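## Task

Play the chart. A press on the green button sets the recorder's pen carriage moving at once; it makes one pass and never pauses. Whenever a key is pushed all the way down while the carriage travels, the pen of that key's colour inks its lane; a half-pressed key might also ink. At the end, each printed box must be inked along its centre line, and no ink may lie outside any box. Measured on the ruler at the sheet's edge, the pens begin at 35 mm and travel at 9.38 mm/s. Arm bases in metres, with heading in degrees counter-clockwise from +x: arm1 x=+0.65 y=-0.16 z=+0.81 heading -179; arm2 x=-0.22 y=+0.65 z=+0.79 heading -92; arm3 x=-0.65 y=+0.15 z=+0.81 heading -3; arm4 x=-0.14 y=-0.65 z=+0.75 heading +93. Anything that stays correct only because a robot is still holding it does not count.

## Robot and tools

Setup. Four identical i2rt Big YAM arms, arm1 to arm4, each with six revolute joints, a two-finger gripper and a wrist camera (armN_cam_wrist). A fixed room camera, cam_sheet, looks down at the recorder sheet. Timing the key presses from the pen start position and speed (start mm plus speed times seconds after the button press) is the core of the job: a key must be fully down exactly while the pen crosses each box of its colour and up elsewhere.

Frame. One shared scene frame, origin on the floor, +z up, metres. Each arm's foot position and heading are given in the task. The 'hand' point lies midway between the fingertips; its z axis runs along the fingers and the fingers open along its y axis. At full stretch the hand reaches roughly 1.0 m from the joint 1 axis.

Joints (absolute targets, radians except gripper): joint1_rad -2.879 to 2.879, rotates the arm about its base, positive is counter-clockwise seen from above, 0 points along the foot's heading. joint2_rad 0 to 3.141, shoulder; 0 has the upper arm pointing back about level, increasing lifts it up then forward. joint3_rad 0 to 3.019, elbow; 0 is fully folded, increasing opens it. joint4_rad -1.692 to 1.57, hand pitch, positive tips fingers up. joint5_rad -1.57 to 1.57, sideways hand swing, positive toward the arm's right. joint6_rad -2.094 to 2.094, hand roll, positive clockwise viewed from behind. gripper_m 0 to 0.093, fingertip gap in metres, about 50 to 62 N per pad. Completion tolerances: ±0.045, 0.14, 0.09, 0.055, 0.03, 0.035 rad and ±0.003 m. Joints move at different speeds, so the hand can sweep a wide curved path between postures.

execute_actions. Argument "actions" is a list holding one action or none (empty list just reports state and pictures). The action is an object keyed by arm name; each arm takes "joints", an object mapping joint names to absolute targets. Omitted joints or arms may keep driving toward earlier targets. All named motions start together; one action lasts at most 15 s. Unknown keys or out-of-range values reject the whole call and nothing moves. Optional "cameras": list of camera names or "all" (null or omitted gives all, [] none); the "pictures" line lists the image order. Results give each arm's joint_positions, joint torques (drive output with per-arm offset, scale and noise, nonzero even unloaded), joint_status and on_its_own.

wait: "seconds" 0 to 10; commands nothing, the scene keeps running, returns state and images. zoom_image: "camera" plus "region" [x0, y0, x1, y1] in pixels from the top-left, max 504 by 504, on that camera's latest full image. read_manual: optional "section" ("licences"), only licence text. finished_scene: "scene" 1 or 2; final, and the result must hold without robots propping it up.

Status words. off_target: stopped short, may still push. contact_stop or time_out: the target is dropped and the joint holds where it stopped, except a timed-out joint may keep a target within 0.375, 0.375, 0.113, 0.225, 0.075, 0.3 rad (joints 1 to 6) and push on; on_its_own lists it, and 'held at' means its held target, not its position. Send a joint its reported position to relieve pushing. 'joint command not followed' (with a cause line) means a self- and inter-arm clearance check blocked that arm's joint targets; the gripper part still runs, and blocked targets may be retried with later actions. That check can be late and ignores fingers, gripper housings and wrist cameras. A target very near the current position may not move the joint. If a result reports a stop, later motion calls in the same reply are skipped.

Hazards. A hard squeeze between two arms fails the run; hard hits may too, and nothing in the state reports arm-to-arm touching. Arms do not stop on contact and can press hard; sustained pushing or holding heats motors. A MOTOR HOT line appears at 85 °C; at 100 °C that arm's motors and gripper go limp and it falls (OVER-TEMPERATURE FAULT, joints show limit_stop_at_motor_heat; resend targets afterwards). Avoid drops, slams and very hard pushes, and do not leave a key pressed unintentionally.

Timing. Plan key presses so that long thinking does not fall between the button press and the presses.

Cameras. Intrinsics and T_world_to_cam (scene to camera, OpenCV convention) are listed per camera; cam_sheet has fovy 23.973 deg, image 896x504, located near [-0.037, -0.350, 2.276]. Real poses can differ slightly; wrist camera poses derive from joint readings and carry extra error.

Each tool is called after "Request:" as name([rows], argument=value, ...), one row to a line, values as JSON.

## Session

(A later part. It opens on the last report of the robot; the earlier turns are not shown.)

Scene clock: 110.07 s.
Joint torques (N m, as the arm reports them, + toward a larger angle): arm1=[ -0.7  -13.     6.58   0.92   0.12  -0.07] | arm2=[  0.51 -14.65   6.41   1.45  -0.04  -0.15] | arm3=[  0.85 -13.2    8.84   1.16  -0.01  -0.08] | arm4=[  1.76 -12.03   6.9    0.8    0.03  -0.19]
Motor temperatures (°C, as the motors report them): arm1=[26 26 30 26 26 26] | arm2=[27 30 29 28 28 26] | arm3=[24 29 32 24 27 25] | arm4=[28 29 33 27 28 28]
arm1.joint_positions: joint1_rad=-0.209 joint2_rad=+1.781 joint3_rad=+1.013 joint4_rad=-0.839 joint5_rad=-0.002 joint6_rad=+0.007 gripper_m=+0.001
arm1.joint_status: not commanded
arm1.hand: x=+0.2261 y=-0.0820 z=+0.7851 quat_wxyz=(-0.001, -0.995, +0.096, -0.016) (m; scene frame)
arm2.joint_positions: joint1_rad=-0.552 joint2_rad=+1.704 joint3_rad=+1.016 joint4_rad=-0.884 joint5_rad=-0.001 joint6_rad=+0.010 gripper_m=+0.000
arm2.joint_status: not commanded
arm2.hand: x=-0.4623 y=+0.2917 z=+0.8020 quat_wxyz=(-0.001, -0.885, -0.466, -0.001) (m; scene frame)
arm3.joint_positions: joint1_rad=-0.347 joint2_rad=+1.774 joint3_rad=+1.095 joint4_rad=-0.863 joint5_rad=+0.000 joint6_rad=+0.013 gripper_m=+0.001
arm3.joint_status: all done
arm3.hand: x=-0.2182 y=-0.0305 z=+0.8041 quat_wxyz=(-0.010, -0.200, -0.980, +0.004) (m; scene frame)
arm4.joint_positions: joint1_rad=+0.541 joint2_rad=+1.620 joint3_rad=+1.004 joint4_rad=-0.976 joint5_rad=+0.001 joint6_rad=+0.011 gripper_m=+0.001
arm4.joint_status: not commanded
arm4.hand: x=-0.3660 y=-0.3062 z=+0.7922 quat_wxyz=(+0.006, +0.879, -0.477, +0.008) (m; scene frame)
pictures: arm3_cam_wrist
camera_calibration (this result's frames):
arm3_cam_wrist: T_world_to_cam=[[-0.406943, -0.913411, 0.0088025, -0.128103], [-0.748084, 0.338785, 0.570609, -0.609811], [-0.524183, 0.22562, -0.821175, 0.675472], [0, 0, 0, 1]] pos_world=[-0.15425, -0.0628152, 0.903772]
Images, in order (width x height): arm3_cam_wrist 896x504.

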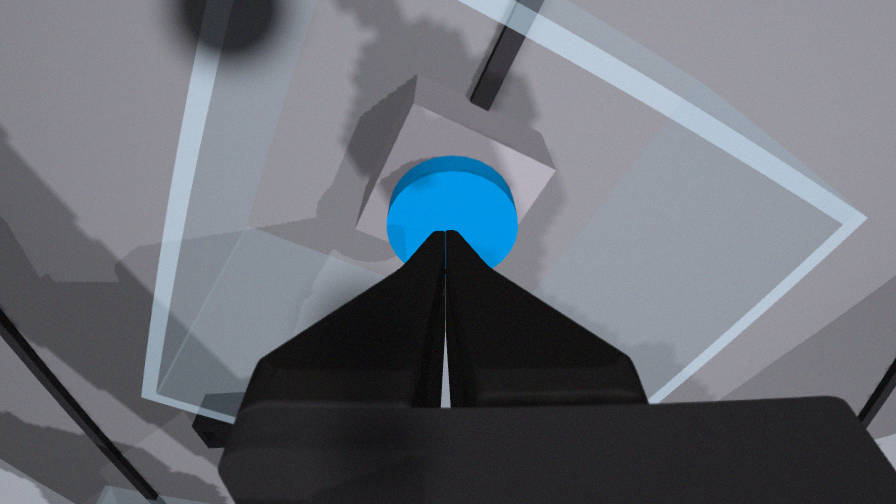

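Request:
wait(seconds=10)

Request:
execute_actions([
  {"arm1":{"joints":{"joint2_rad":1.89}},"arm2":{"joints":{"joint2_rad":1.81}},"arm3":{"joints":{"joint2_rad":1.89}},"arm4":{"joints":{"joint2_rad":1.74}}},
], cameras=[])

Request:
wait(seconds=1.1)

Request:
execute_actions([
  {"arm1":{"joints":{"joint2_rad":1.77}},"arm2":{"joints":{"joint2_rad":1.69}},"arm3":{"joints":{"joint2_rad":1.77}},"arm4":{"joints":{"joint2_rad":1.62}}},
], cameras=[])

Request:
wait(seconds=5)

Request:
zoom_image(camera="cam_sheet", region=[350, 340, 490, 450])

Scene clock: 125.60 s.
Joint torques (N m, as the arm reports them, + toward a larger angle): arm1=[ -0.73 -12.94   6.58   0.91   0.12  -0.07] | arm2=[  0.49 -14.65   6.42   1.45  -0.04  -0.15] | arm3=[  0.24 -12.63   8.84   1.15   0.05  -0.07] | arm4=[  1.87 -11.83   6.86   0.87   0.03  -0.19]
Motor temperatures (°C, as the motors report them): arm1=[26 26 30 26 26 26] | arm2=[27 30 29 28 28 26] | arm3=[24 30 32 24 27 25] | arm4=[28 29 33 27 28 28]
arm1.joint_positions: joint1_rad=-0.209 joint2_rad=+1.781 joint3_rad=+1.013 joint4_rad=-0.839 joint5_rad=-0.002 joint6_rad=+0.007 gripper_m=+0.001
arm1.joint_status: not commanded
arm1.hand: x=+0.2261 y=-0.0820 z=+0.7851 quat_wxyz=(-0.001, -0.995, +0.096, -0.016) (m; scene frame)
arm2.joint_positions: joint1_rad=-0.552 joint2_rad=+1.704 joint3_rad=+1.016 joint4_rad=-0.884 joint5_rad=-0.001 joint6_rad=+0.010 gripper_m=+0.000
arm2.joint_status: not commanded
arm2.hand: x=-0.4623 y=+0.2917 z=+0.8020 quat_wxyz=(-0.001, -0.885, -0.466, -0.001) (m; scene frame)
arm3.joint_positions: joint1_rad=-0.347 joint2_rad=+1.774 joint3_rad=+1.095 joint4_rad=-0.863 joint5_rad=+0.000 joint6_rad=+0.013 gripper_m=+0.001
arm3.joint_status: all done
arm3.hand: x=-0.2182 y=-0.0305 z=+0.8041 quat_wxyz=(-0.010, -0.200, -0.980, +0.004) (m; scene frame)
arm4.joint_positions: joint1_rad=+0.541 joint2_rad=+1.620 joint3_rad=+1.004 joint4_rad=-0.976 joint5_rad=+0.001 joint6_rad=+0.011 gripper_m=+0.001
arm4.joint_status: not commanded
arm4.hand: x=-0.3660 y=-0.3062 z=+0.7922 quat_wxyz=(+0.006, +0.879, -0.477, +0.008) (m; scene frame)
wait: 10.00 s; at rest from the start
pictures: arm1_cam_wrist, arm2_cam_wrist, arm3_cam_wrist, arm4_cam_wrist, cam_sheet
camera_calibration (this result's frames):
arm1_cam_wrist: T_world_to_cam=[[0.187922, 0.982169, 0.00551599, 0.0307251], [0.781638, -0.152949, 0.604689, -0.65647], [0.59475, -0.109323, -0.796442, 0.604054], [0, 0, 0, 1]] pos_world=[0.148087, -0.0645472, 0.877885]
arm2_cam_wrist: T_world_to_cam=[[-0.819036, 0.573702, 0.00670175, -0.550915], [0.470169, 0.664443, 0.580909, -0.433312], [0.328816, 0.478937, -0.813941, 0.786839], [0, 0, 0, 1]] pos_world=[-0.506215, 0.227126, 0.895847]
arm3_cam_wrist: T_world_to_cam=[[-0.406943, -0.913411, 0.0088025, -0.128103], [-0.748084, 0.338785, 0.570609, -0.609811], [-0.524183, 0.22562, -0.821175, 0.675472], [0, 0, 0, 1]] pos_world=[-0.15425, -0.0628152, 0.903772]
arm4_cam_wrist: T_world_to_cam=[[0.832437, 0.554112, -0.00282165, 0.476384], [0.437851, -0.654641, 0.616224, -0.525409], [0.33961, -0.514203, -0.787566, 0.712241], [0, 0, 0, 1]] pos_world=[-0.408393, -0.241688, 0.88605]
Images, in order (width x height): arm1_cam_wrist 896x504, arm2_cam_wrist 896x504, arm3_cam_wrist 896x504, arm4_cam_wrist 896x504, cam_sheet 896x504.

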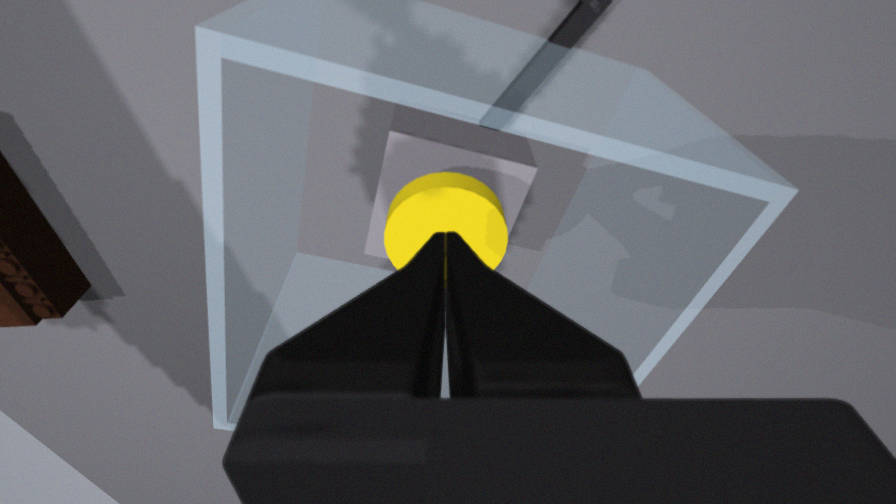

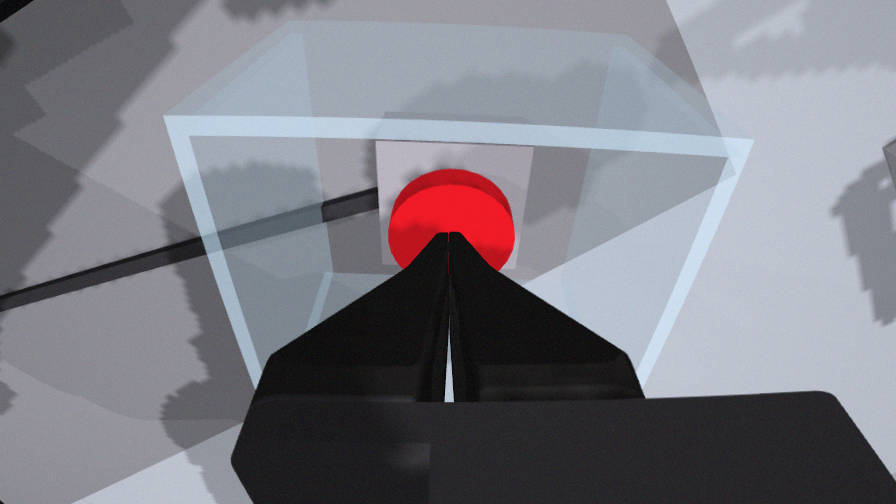

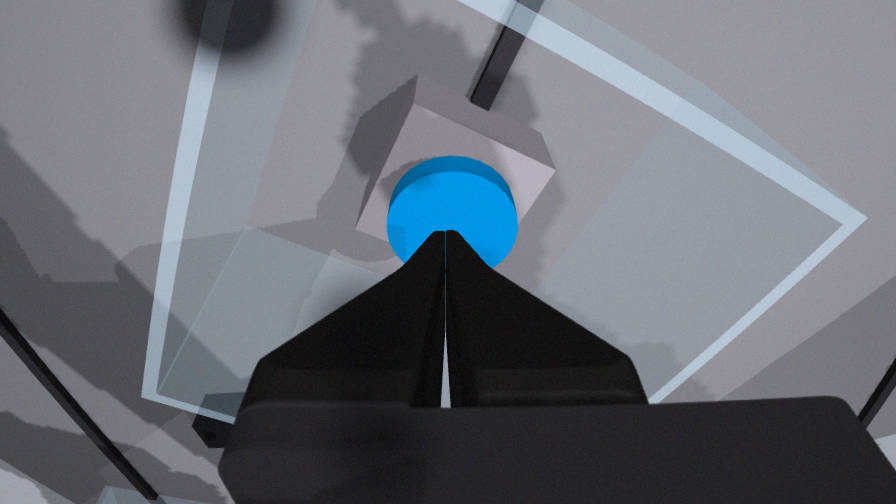

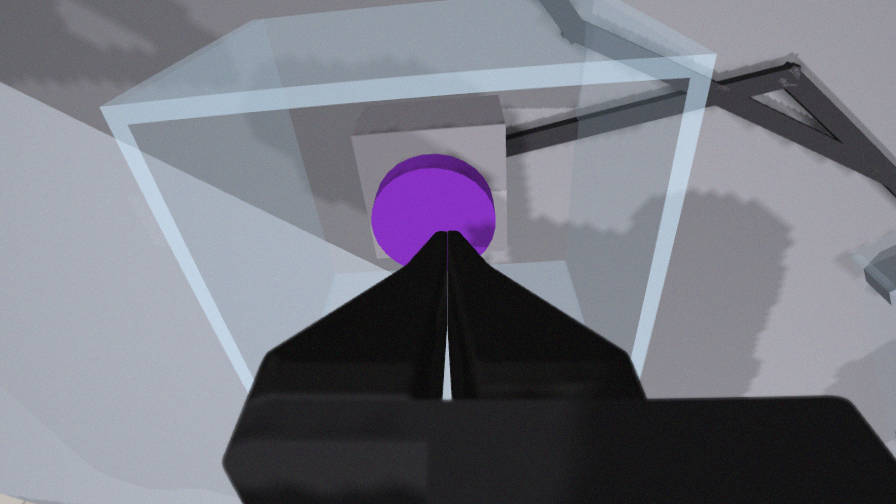

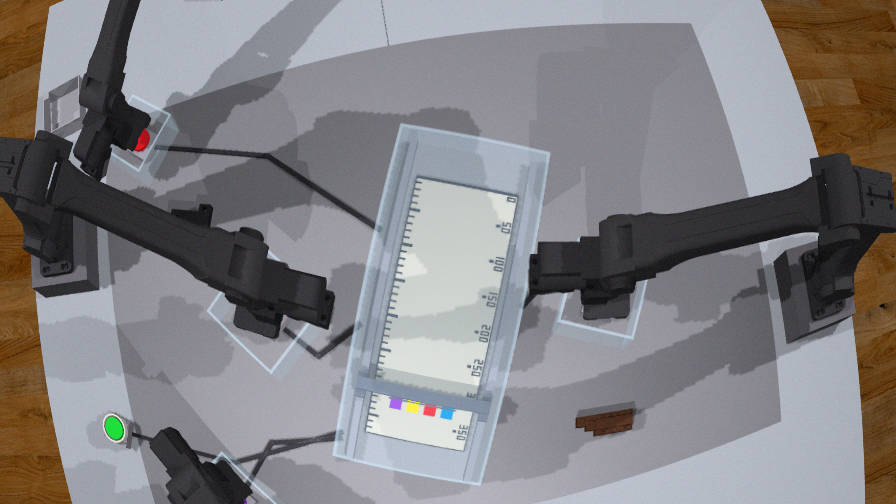

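Scene clock: 126.37 s.
Joint torques (N m, as the arm reports them, + toward a larger angle): arm1=[-0.71 -8.57  5.64  0.8   0.12 -0.07] | arm2=[  0.49 -10.46   5.32   1.33  -0.04  -0.15] | arm3=[ 0.87 -8.87  7.64  0.81  0.02 -0.13] | arm4=[ 1.72 -9.38  5.77  0.74  0.03 -0.18]
Motor temperatures (°C, as the motors report them): arm1=[26 26 30 26 26 26] | arm2=[27 30 29 28 28 26] | arm3=[24 30 32 24 27 25] | arm4=[28 29 33 27 28 28]
arm1.joint_positions: joint1_rad=-0.209 joint2_rad=+1.840 joint3_rad=+1.020 joint4_rad=-0.838 joint5_rad=-0.002 joint6_rad=+0.007 gripper_m=+0.001
arm1.joint_status: all done
arm1.hand: x=+0.2319 y=-0.0830 z=+0.7628 quat_wxyz=(-0.003, -0.995, +0.096, -0.041) (m; scene frame)
arm2.joint_positions: joint1_rad=-0.552 joint2_rad=+1.768 joint3_rad=+1.027 joint4_rad=-0.884 joint5_rad=-0.001 joint6_rad=+0.010 gripper_m=+0.000
arm2.joint_status: all done
arm2.hand: x=-0.4605 y=+0.2943 z=+0.7786 quat_wxyz=(+0.011, -0.884, -0.466, -0.024) (m; scene frame)
arm3.joint_positions: joint1_rad=-0.347 joint2_rad=+1.837 joint3_rad=+1.106 joint4_rad=-0.860 joint5_rad=+0.000 joint6_rad=+0.013 gripper_m=+0.001
arm3.joint_status: all done
arm3.hand: x=-0.2213 y=-0.0293 z=+0.7789 quat_wxyz=(+0.015, -0.201, -0.980, -0.001) (m; scene frame)
arm4.joint_positions: joint1_rad=+0.541 joint2_rad=+1.697 joint3_rad=+1.014 joint4_rad=-0.976 joint5_rad=+0.001 joint6_rad=+0.011 gripper_m=+0.001
arm4.joint_status: all done
arm4.hand: x=-0.3644 y=-0.3089 z=+0.7651 quat_wxyz=(+0.022, +0.878, -0.477, +0.037) (m; scene frame)
pictures: none
No camera images: the call's "cameras" was empty. Leave "cameras" out to get every camera's image.

Scene clock: 127.47 s.
Joint torques (N m, as the arm reports them, + toward a larger angle): arm1=[-0.74 -8.55  5.64  0.77  0.12 -0.07] | arm2=[  0.48 -10.46   5.33   1.33  -0.04  -0.15] | arm3=[-0.35 -9.11  7.66  0.93 -0.01 -0.09] | arm4=[ 1.77 -9.33  5.76  0.7   0.03 -0.19]
Motor temperatures (°C, as the motors report them): arm1=[26 26 30 26 26 26] | arm2=[27 30 29 28 28 26] | arm3=[24 30 32 24 27 25] | arm4=[28 29 33 27 28 28]
arm1.joint_positions: joint1_rad=-0.209 joint2_rad=+1.840 joint3_rad=+1.020 joint4_rad=-0.838 joint5_rad=-0.002 joint6_rad=+0.007 gripper_m=+0.001
arm1.joint_status: all done
arm1.hand: x=+0.2319 y=-0.0830 z=+0.7628 quat_wxyz=(-0.003, -0.995, +0.096, -0.041) (m; scene frame)
arm2.joint_positions: joint1_rad=-0.552 joint2_rad=+1.768 joint3_rad=+1.027 joint4_rad=-0.884 joint5_rad=-0.001 joint6_rad=+0.010 gripper_m=+0.000
arm2.joint_status: all done
arm2.hand: x=-0.4605 y=+0.2943 z=+0.7786 quat_wxyz=(+0.011, -0.884, -0.466, -0.024) (m; scene frame)
arm3.joint_positions: joint1_rad=-0.347 joint2_rad=+1.837 joint3_rad=+1.106 joint4_rad=-0.860 joint5_rad=+0.000 joint6_rad=+0.013 gripper_m=+0.001
arm3.joint_status: all done
arm3.hand: x=-0.2213 y=-0.0293 z=+0.7789 quat_wxyz=(+0.015, -0.201, -0.980, -0.001) (m; scene frame)
arm4.joint_positions: joint1_rad=+0.541 joint2_rad=+1.697 joint3_rad=+1.014 joint4_rad=-0.976 joint5_rad=+0.001 joint6_rad=+0.011 gripper_m=+0.001
arm4.joint_status: all done
arm4.hand: x=-0.3644 y=-0.3089 z=+0.7651 quat_wxyz=(+0.022, +0.878, -0.477, +0.037) (m; scene frame)
wait: 1.10 s; at rest by 0.27 s
pictures: arm1_cam_wrist, arm2_cam_wrist, arm3_cam_wrist, arm4_cam_wrist, cam_sheet
camera_calibration (this result's frames):
arm1_cam_wrist: T_world_to_cam=[[0.187789, 0.982193, 0.0057326, 0.0306243], [0.750463, -0.147244, 0.644302, -0.670156], [0.633672, -0.11669, -0.76475, 0.548946], [0, 0, 0, 1]] pos_world=[0.149324, -0.0646986, 0.851413]
arm2_cam_wrist: T_world_to_cam=[[-0.819322, 0.573281, 0.00776991, -0.551607], [0.45217, 0.637783, 0.623518, -0.455898], [0.352495, 0.514376, -0.78177, 0.741297], [0, 0, 0, 1]] pos_world=[-0.507104, 0.225685, 0.86807]
arm3_cam_wrist: T_world_to_cam=[[-0.406708, -0.913501, 0.0102075, -0.129133], [-0.720709, 0.3277, 0.610894, -0.623795], [-0.561397, 0.241099, -0.791647, 0.622099], [0, 0, 0, 1]] pos_world=[-0.152849, -0.0635328, 0.874873]
arm4_cam_wrist: T_world_to_cam=[[0.832365, 0.55422, -0.00287563, 0.476488], [0.414471, -0.61902, 0.667104, -0.547646], [0.367942, -0.556466, -0.744959, 0.653574], [0, 0, 0, 1]] pos_world=[-0.410106, -0.239392, 0.853593]
Images, in order (width x height): arm1_cam_wrist 896x504, arm2_cam_wrist 896x504, arm3_cam_wrist 896x504, arm4_cam_wrist 896x504, cam_sheet 896x504.

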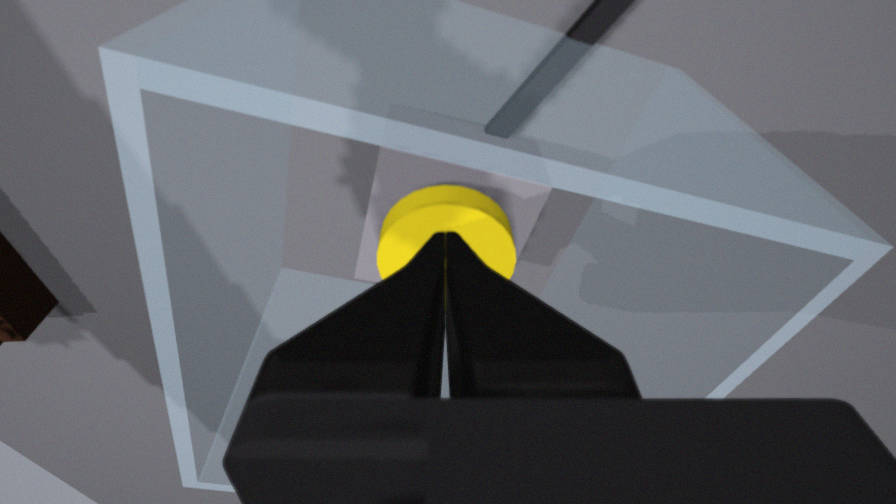

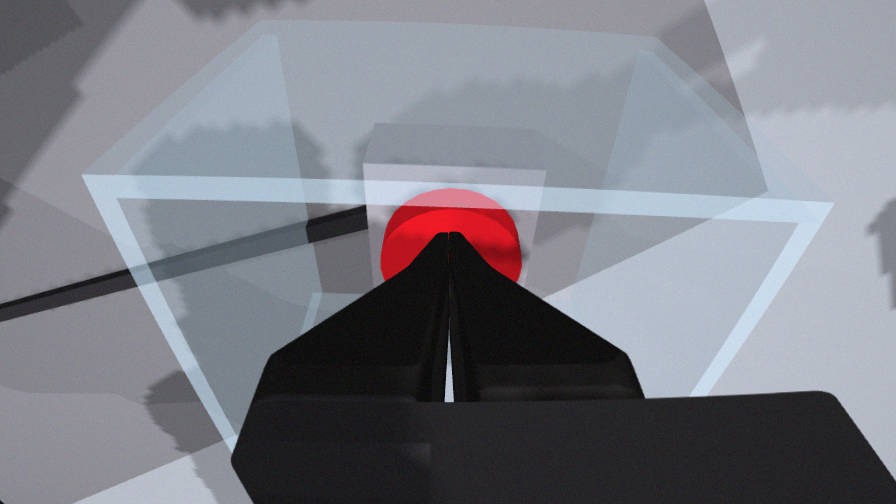

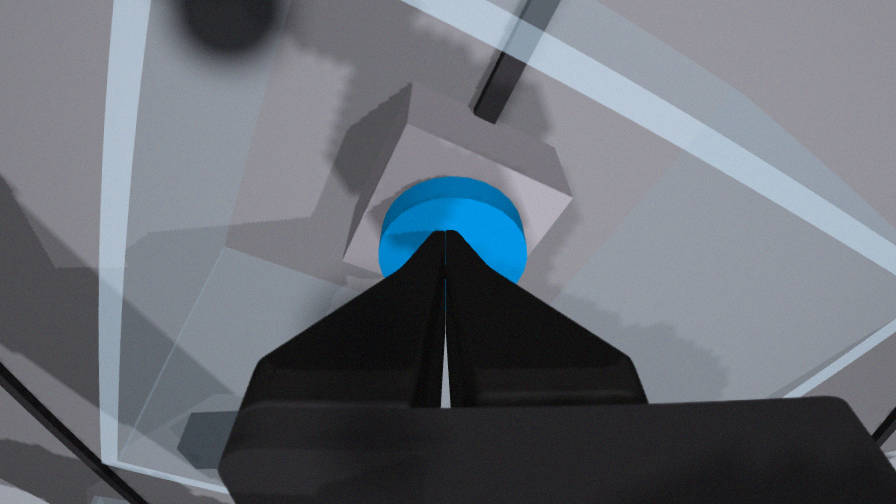

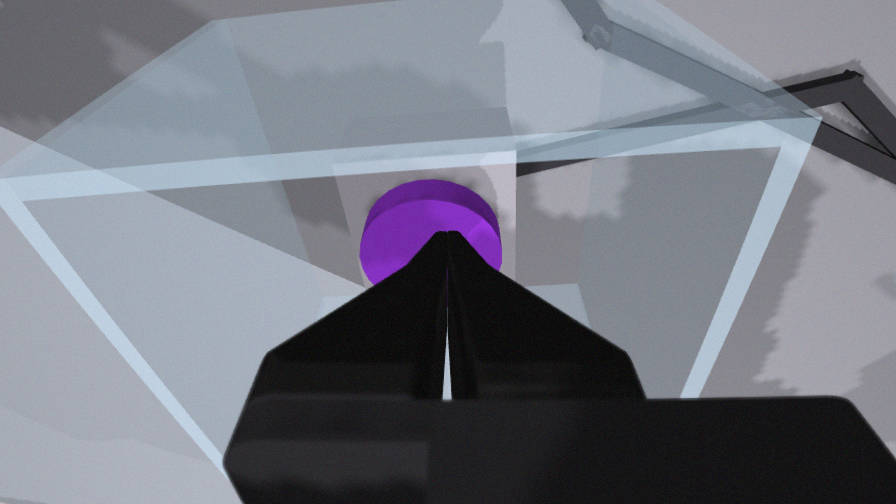

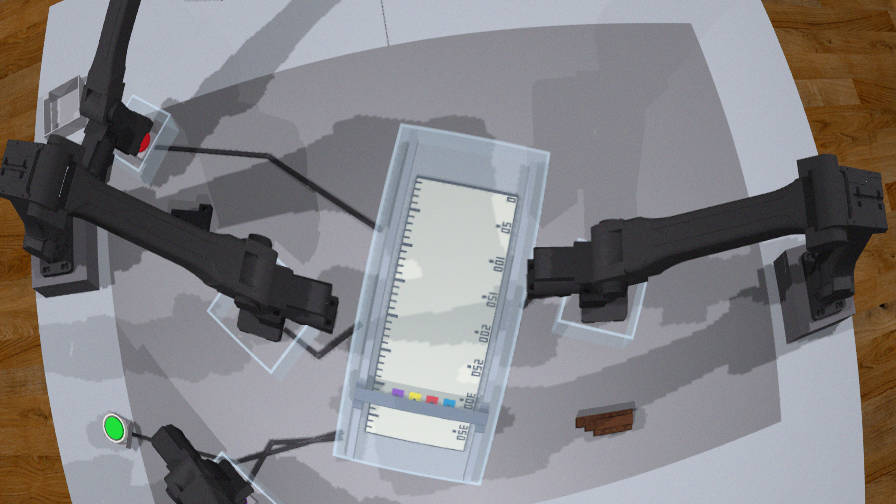

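Scene clock: 128.30 s.
Joint torques (N m, as the arm reports them, + toward a larger angle): arm1=[ -0.74 -13.04   6.2    0.85   0.12  -0.07] | arm2=[  0.5  -14.6    5.92   1.45  -0.04  -0.15] | arm3=[  0.66 -13.05   8.2    0.98   0.04  -0.06] | arm4=[  1.84 -11.98   6.43   0.89   0.03  -0.19]
Motor temperatures (°C, as the motors report them): arm1=[26 26 30 26 26 26] | arm2=[27 30 29 28 28 26] | arm3=[24 30 32 24 27 25] | arm4=[28 29 33 27 28 28]
arm1.joint_positions: joint1_rad=-0.209 joint2_rad=+1.781 joint3_rad=+1.017 joint4_rad=-0.837 joint5_rad=-0.002 joint6_rad=+0.007 gripper_m=+0.001
arm1.joint_status: all done
arm1.hand: x=+0.2239 y=-0.0816 z=+0.7863 quat_wxyz=(-0.001, -0.995, +0.096, -0.013) (m; scene frame)
arm2.joint_positions: joint1_rad=-0.552 joint2_rad=+1.702 joint3_rad=+1.023 joint4_rad=-0.883 joint5_rad=-0.001 joint6_rad=+0.010 gripper_m=+0.000
arm2.joint_status: all done
arm2.hand: x=-0.4646 y=+0.2883 z=+0.8048 quat_wxyz=(-0.004, -0.885, -0.466, +0.004) (m; scene frame)
arm3.joint_positions: joint1_rad=-0.347 joint2_rad=+1.775 joint3_rad=+1.106 joint4_rad=-0.860 joint5_rad=+0.000 joint6_rad=+0.013 gripper_m=+0.001
arm3.joint_status: all done
arm3.hand: x=-0.2130 y=-0.0326 z=+0.8067 quat_wxyz=(-0.016, -0.200, -0.980, +0.005) (m; scene frame)
arm4.joint_positions: joint1_rad=+0.541 joint2_rad=+1.618 joint3_rad=+1.011 joint4_rad=-0.976 joint5_rad=+0.001 joint6_rad=+0.011 gripper_m=+0.001
arm4.joint_status: all done
arm4.hand: x=-0.3680 y=-0.3032 z=+0.7950 quat_wxyz=(+0.004, +0.879, -0.477, +0.004) (m; scene frame)
pictures: none
No camera images: the call's "cameras" was empty. Leave "cameras" out to get every camera's image.

Scene clock: 133.30 s.
Joint torques (N m, as the arm reports them, + toward a larger angle): arm1=[ -0.68 -12.95   6.33   0.86   0.11  -0.07] | arm2=[  0.49 -14.58   5.96   1.42  -0.04  -0.15] | arm3=[  0.49 -12.97   8.03   0.95   0.05  -0.07] | arm4=[  1.91 -11.64   6.39   0.83   0.03  -0.18]
Motor temperatures (°C, as the motors report them): arm1=[26 26 30 26 26 26] | arm2=[27 30 29 28 28 26] | arm3=[24 30 32 24 27 25] | arm4=[28 29 33 27 28 28]
arm1.joint_positions: joint1_rad=-0.209 joint2_rad=+1.781 joint3_rad=+1.017 joint4_rad=-0.837 joint5_rad=-0.002 joint6_rad=+0.007 gripper_m=+0.001
arm1.joint_status: all done
arm1.hand: x=+0.2239 y=-0.0816 z=+0.7863 quat_wxyz=(-0.001, -0.995, +0.096, -0.013) (m; scene frame)
arm2.joint_positions: joint1_rad=-0.552 joint2_rad=+1.702 joint3_rad=+1.023 joint4_rad=-0.883 joint5_rad=-0.001 joint6_rad=+0.010 gripper_m=+0.000
arm2.joint_status: all done
arm2.hand: x=-0.4646 y=+0.2883 z=+0.8048 quat_wxyz=(-0.004, -0.885, -0.466, +0.004) (m; scene frame)
arm3.joint_positions: joint1_rad=-0.347 joint2_rad=+1.775 joint3_rad=+1.106 joint4_rad=-0.860 joint5_rad=+0.000 joint6_rad=+0.013 gripper_m=+0.001
arm3.joint_status: all done
arm3.hand: x=-0.2130 y=-0.0326 z=+0.8067 quat_wxyz=(-0.016, -0.200, -0.980, +0.005) (m; scene frame)
arm4.joint_positions: joint1_rad=+0.541 joint2_rad=+1.618 joint3_rad=+1.011 joint4_rad=-0.976 joint5_rad=+0.001 joint6_rad=+0.011 gripper_m=+0.001
arm4.joint_status: all done
arm4.hand: x=-0.3680 y=-0.3032 z=+0.7950 quat_wxyz=(+0.004, +0.879, -0.477, +0.004) (m; scene frame)
wait: 5.00 s; at rest by 0.27 s
pictures: arm1_cam_wrist, arm2_cam_wrist, arm3_cam_wrist, arm4_cam_wrist, cam_sheet
camera_calibration (this result's frames):
arm1_cam_wrist: T_world_to_cam=[[0.187936, 0.982166, 0.00549113, 0.0307478], [0.785029, -0.153569, 0.600122, -0.652645], [0.590263, -0.108474, -0.79989, 0.61017], [0, 0, 0, 1]] pos_world=[0.146406, -0.0642381, 0.879567]
arm2_cam_wrist: T_world_to_cam=[[-0.818985, 0.573778, 0.0064927, -0.550687], [0.473494, 0.669365, 0.572498, -0.424712], [0.324141, 0.471941, -0.819881, 0.796109], [0, 0, 0, 1]] pos_world=[-0.507957, 0.224543, 0.899436]
arm3_cam_wrist: T_world_to_cam=[[-0.40699, -0.913393, 0.00845752, -0.127687], [-0.754486, 0.341375, 0.560548, -0.599863], [-0.514888, 0.221756, -0.828079, 0.688252], [0, 0, 0, 1]] pos_world=[-0.150183, -0.0644745, 0.907259]
arm4_cam_wrist: T_world_to_cam=[[0.832447, 0.554097, -0.00281488, 0.476369], [0.440926, -0.659332, 0.608988, -0.518864], [0.335582, -0.508191, -0.793175, 0.721496], [0, 0, 0, 1]] pos_world=[-0.409893, -0.2394, 0.889595]
Images, in order (width x height): arm1_cam_wrist 896x504, arm2_cam_wrist 896x504, arm3_cam_wrist 896x504, arm4_cam_wrist 896x504, cam_sheet 896x504.

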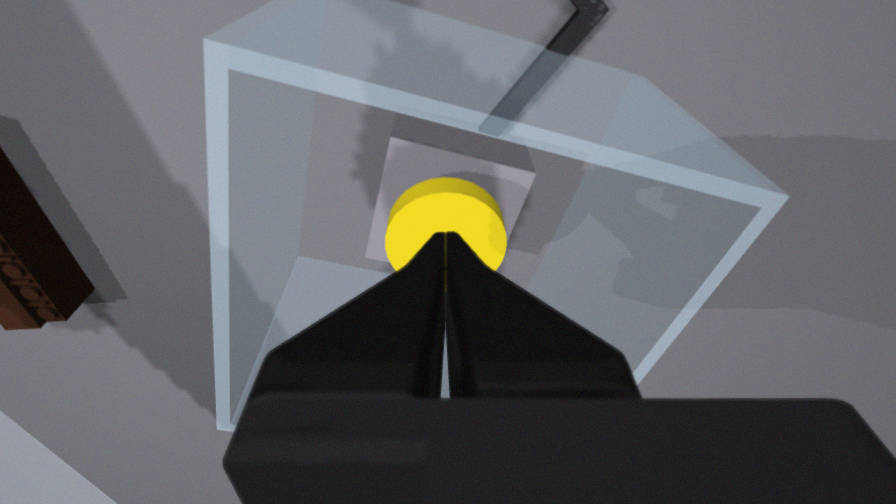

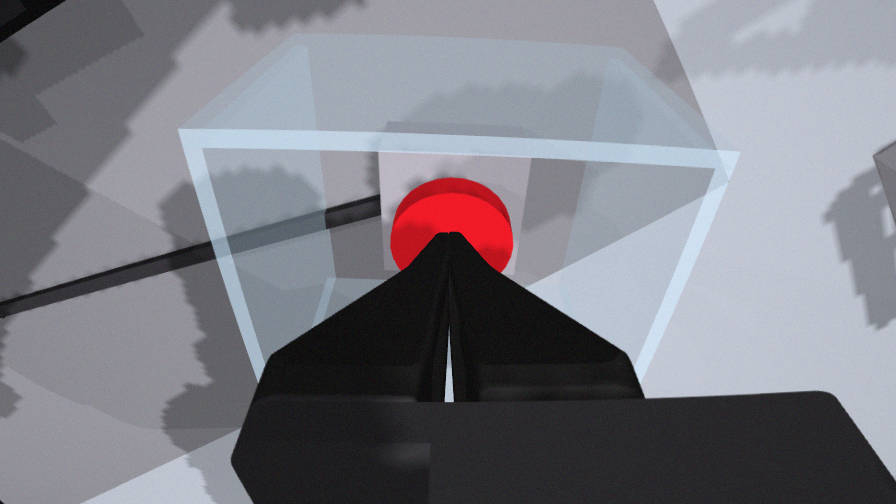

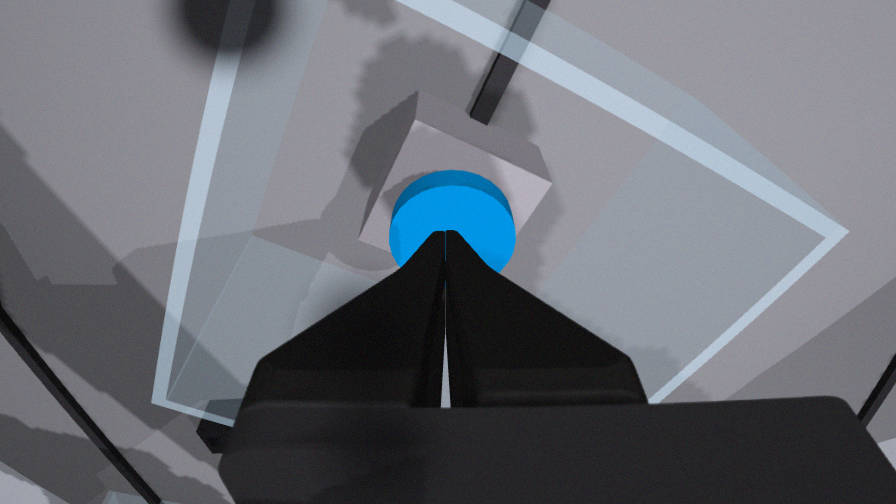

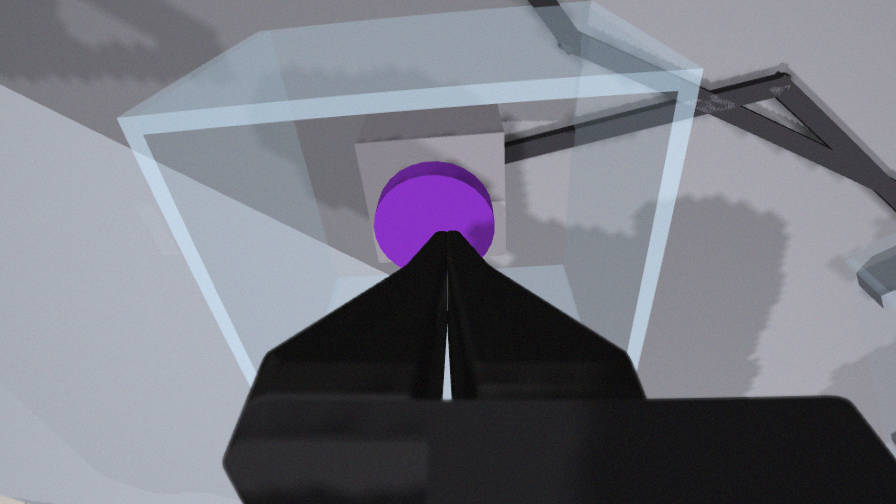

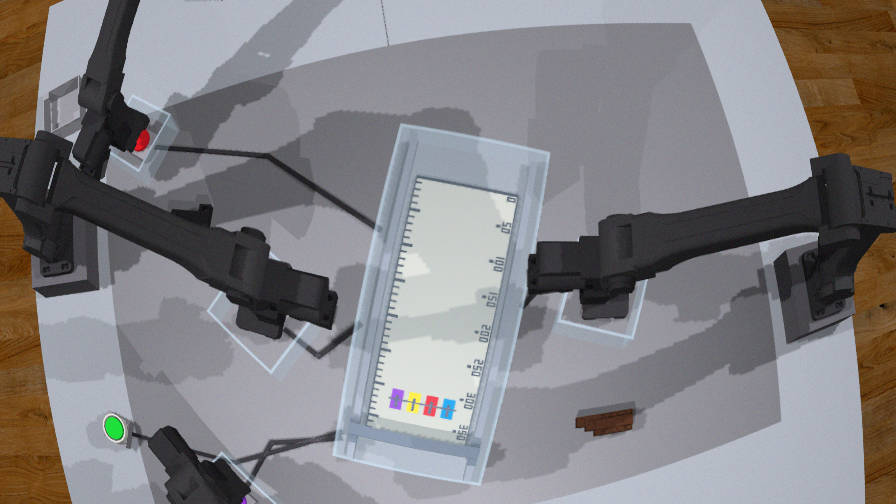

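Region (350, 340, 490, 450) of cam_sheet's 896x504 image, scaled by 3.600, with more detail than that image has; it fills the top 396 rows of this view, and the rest is white.

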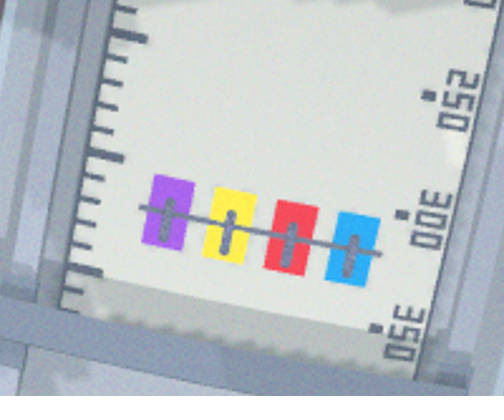

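Request:
finished_scene(scene=1)

The scene is finished: the task was done.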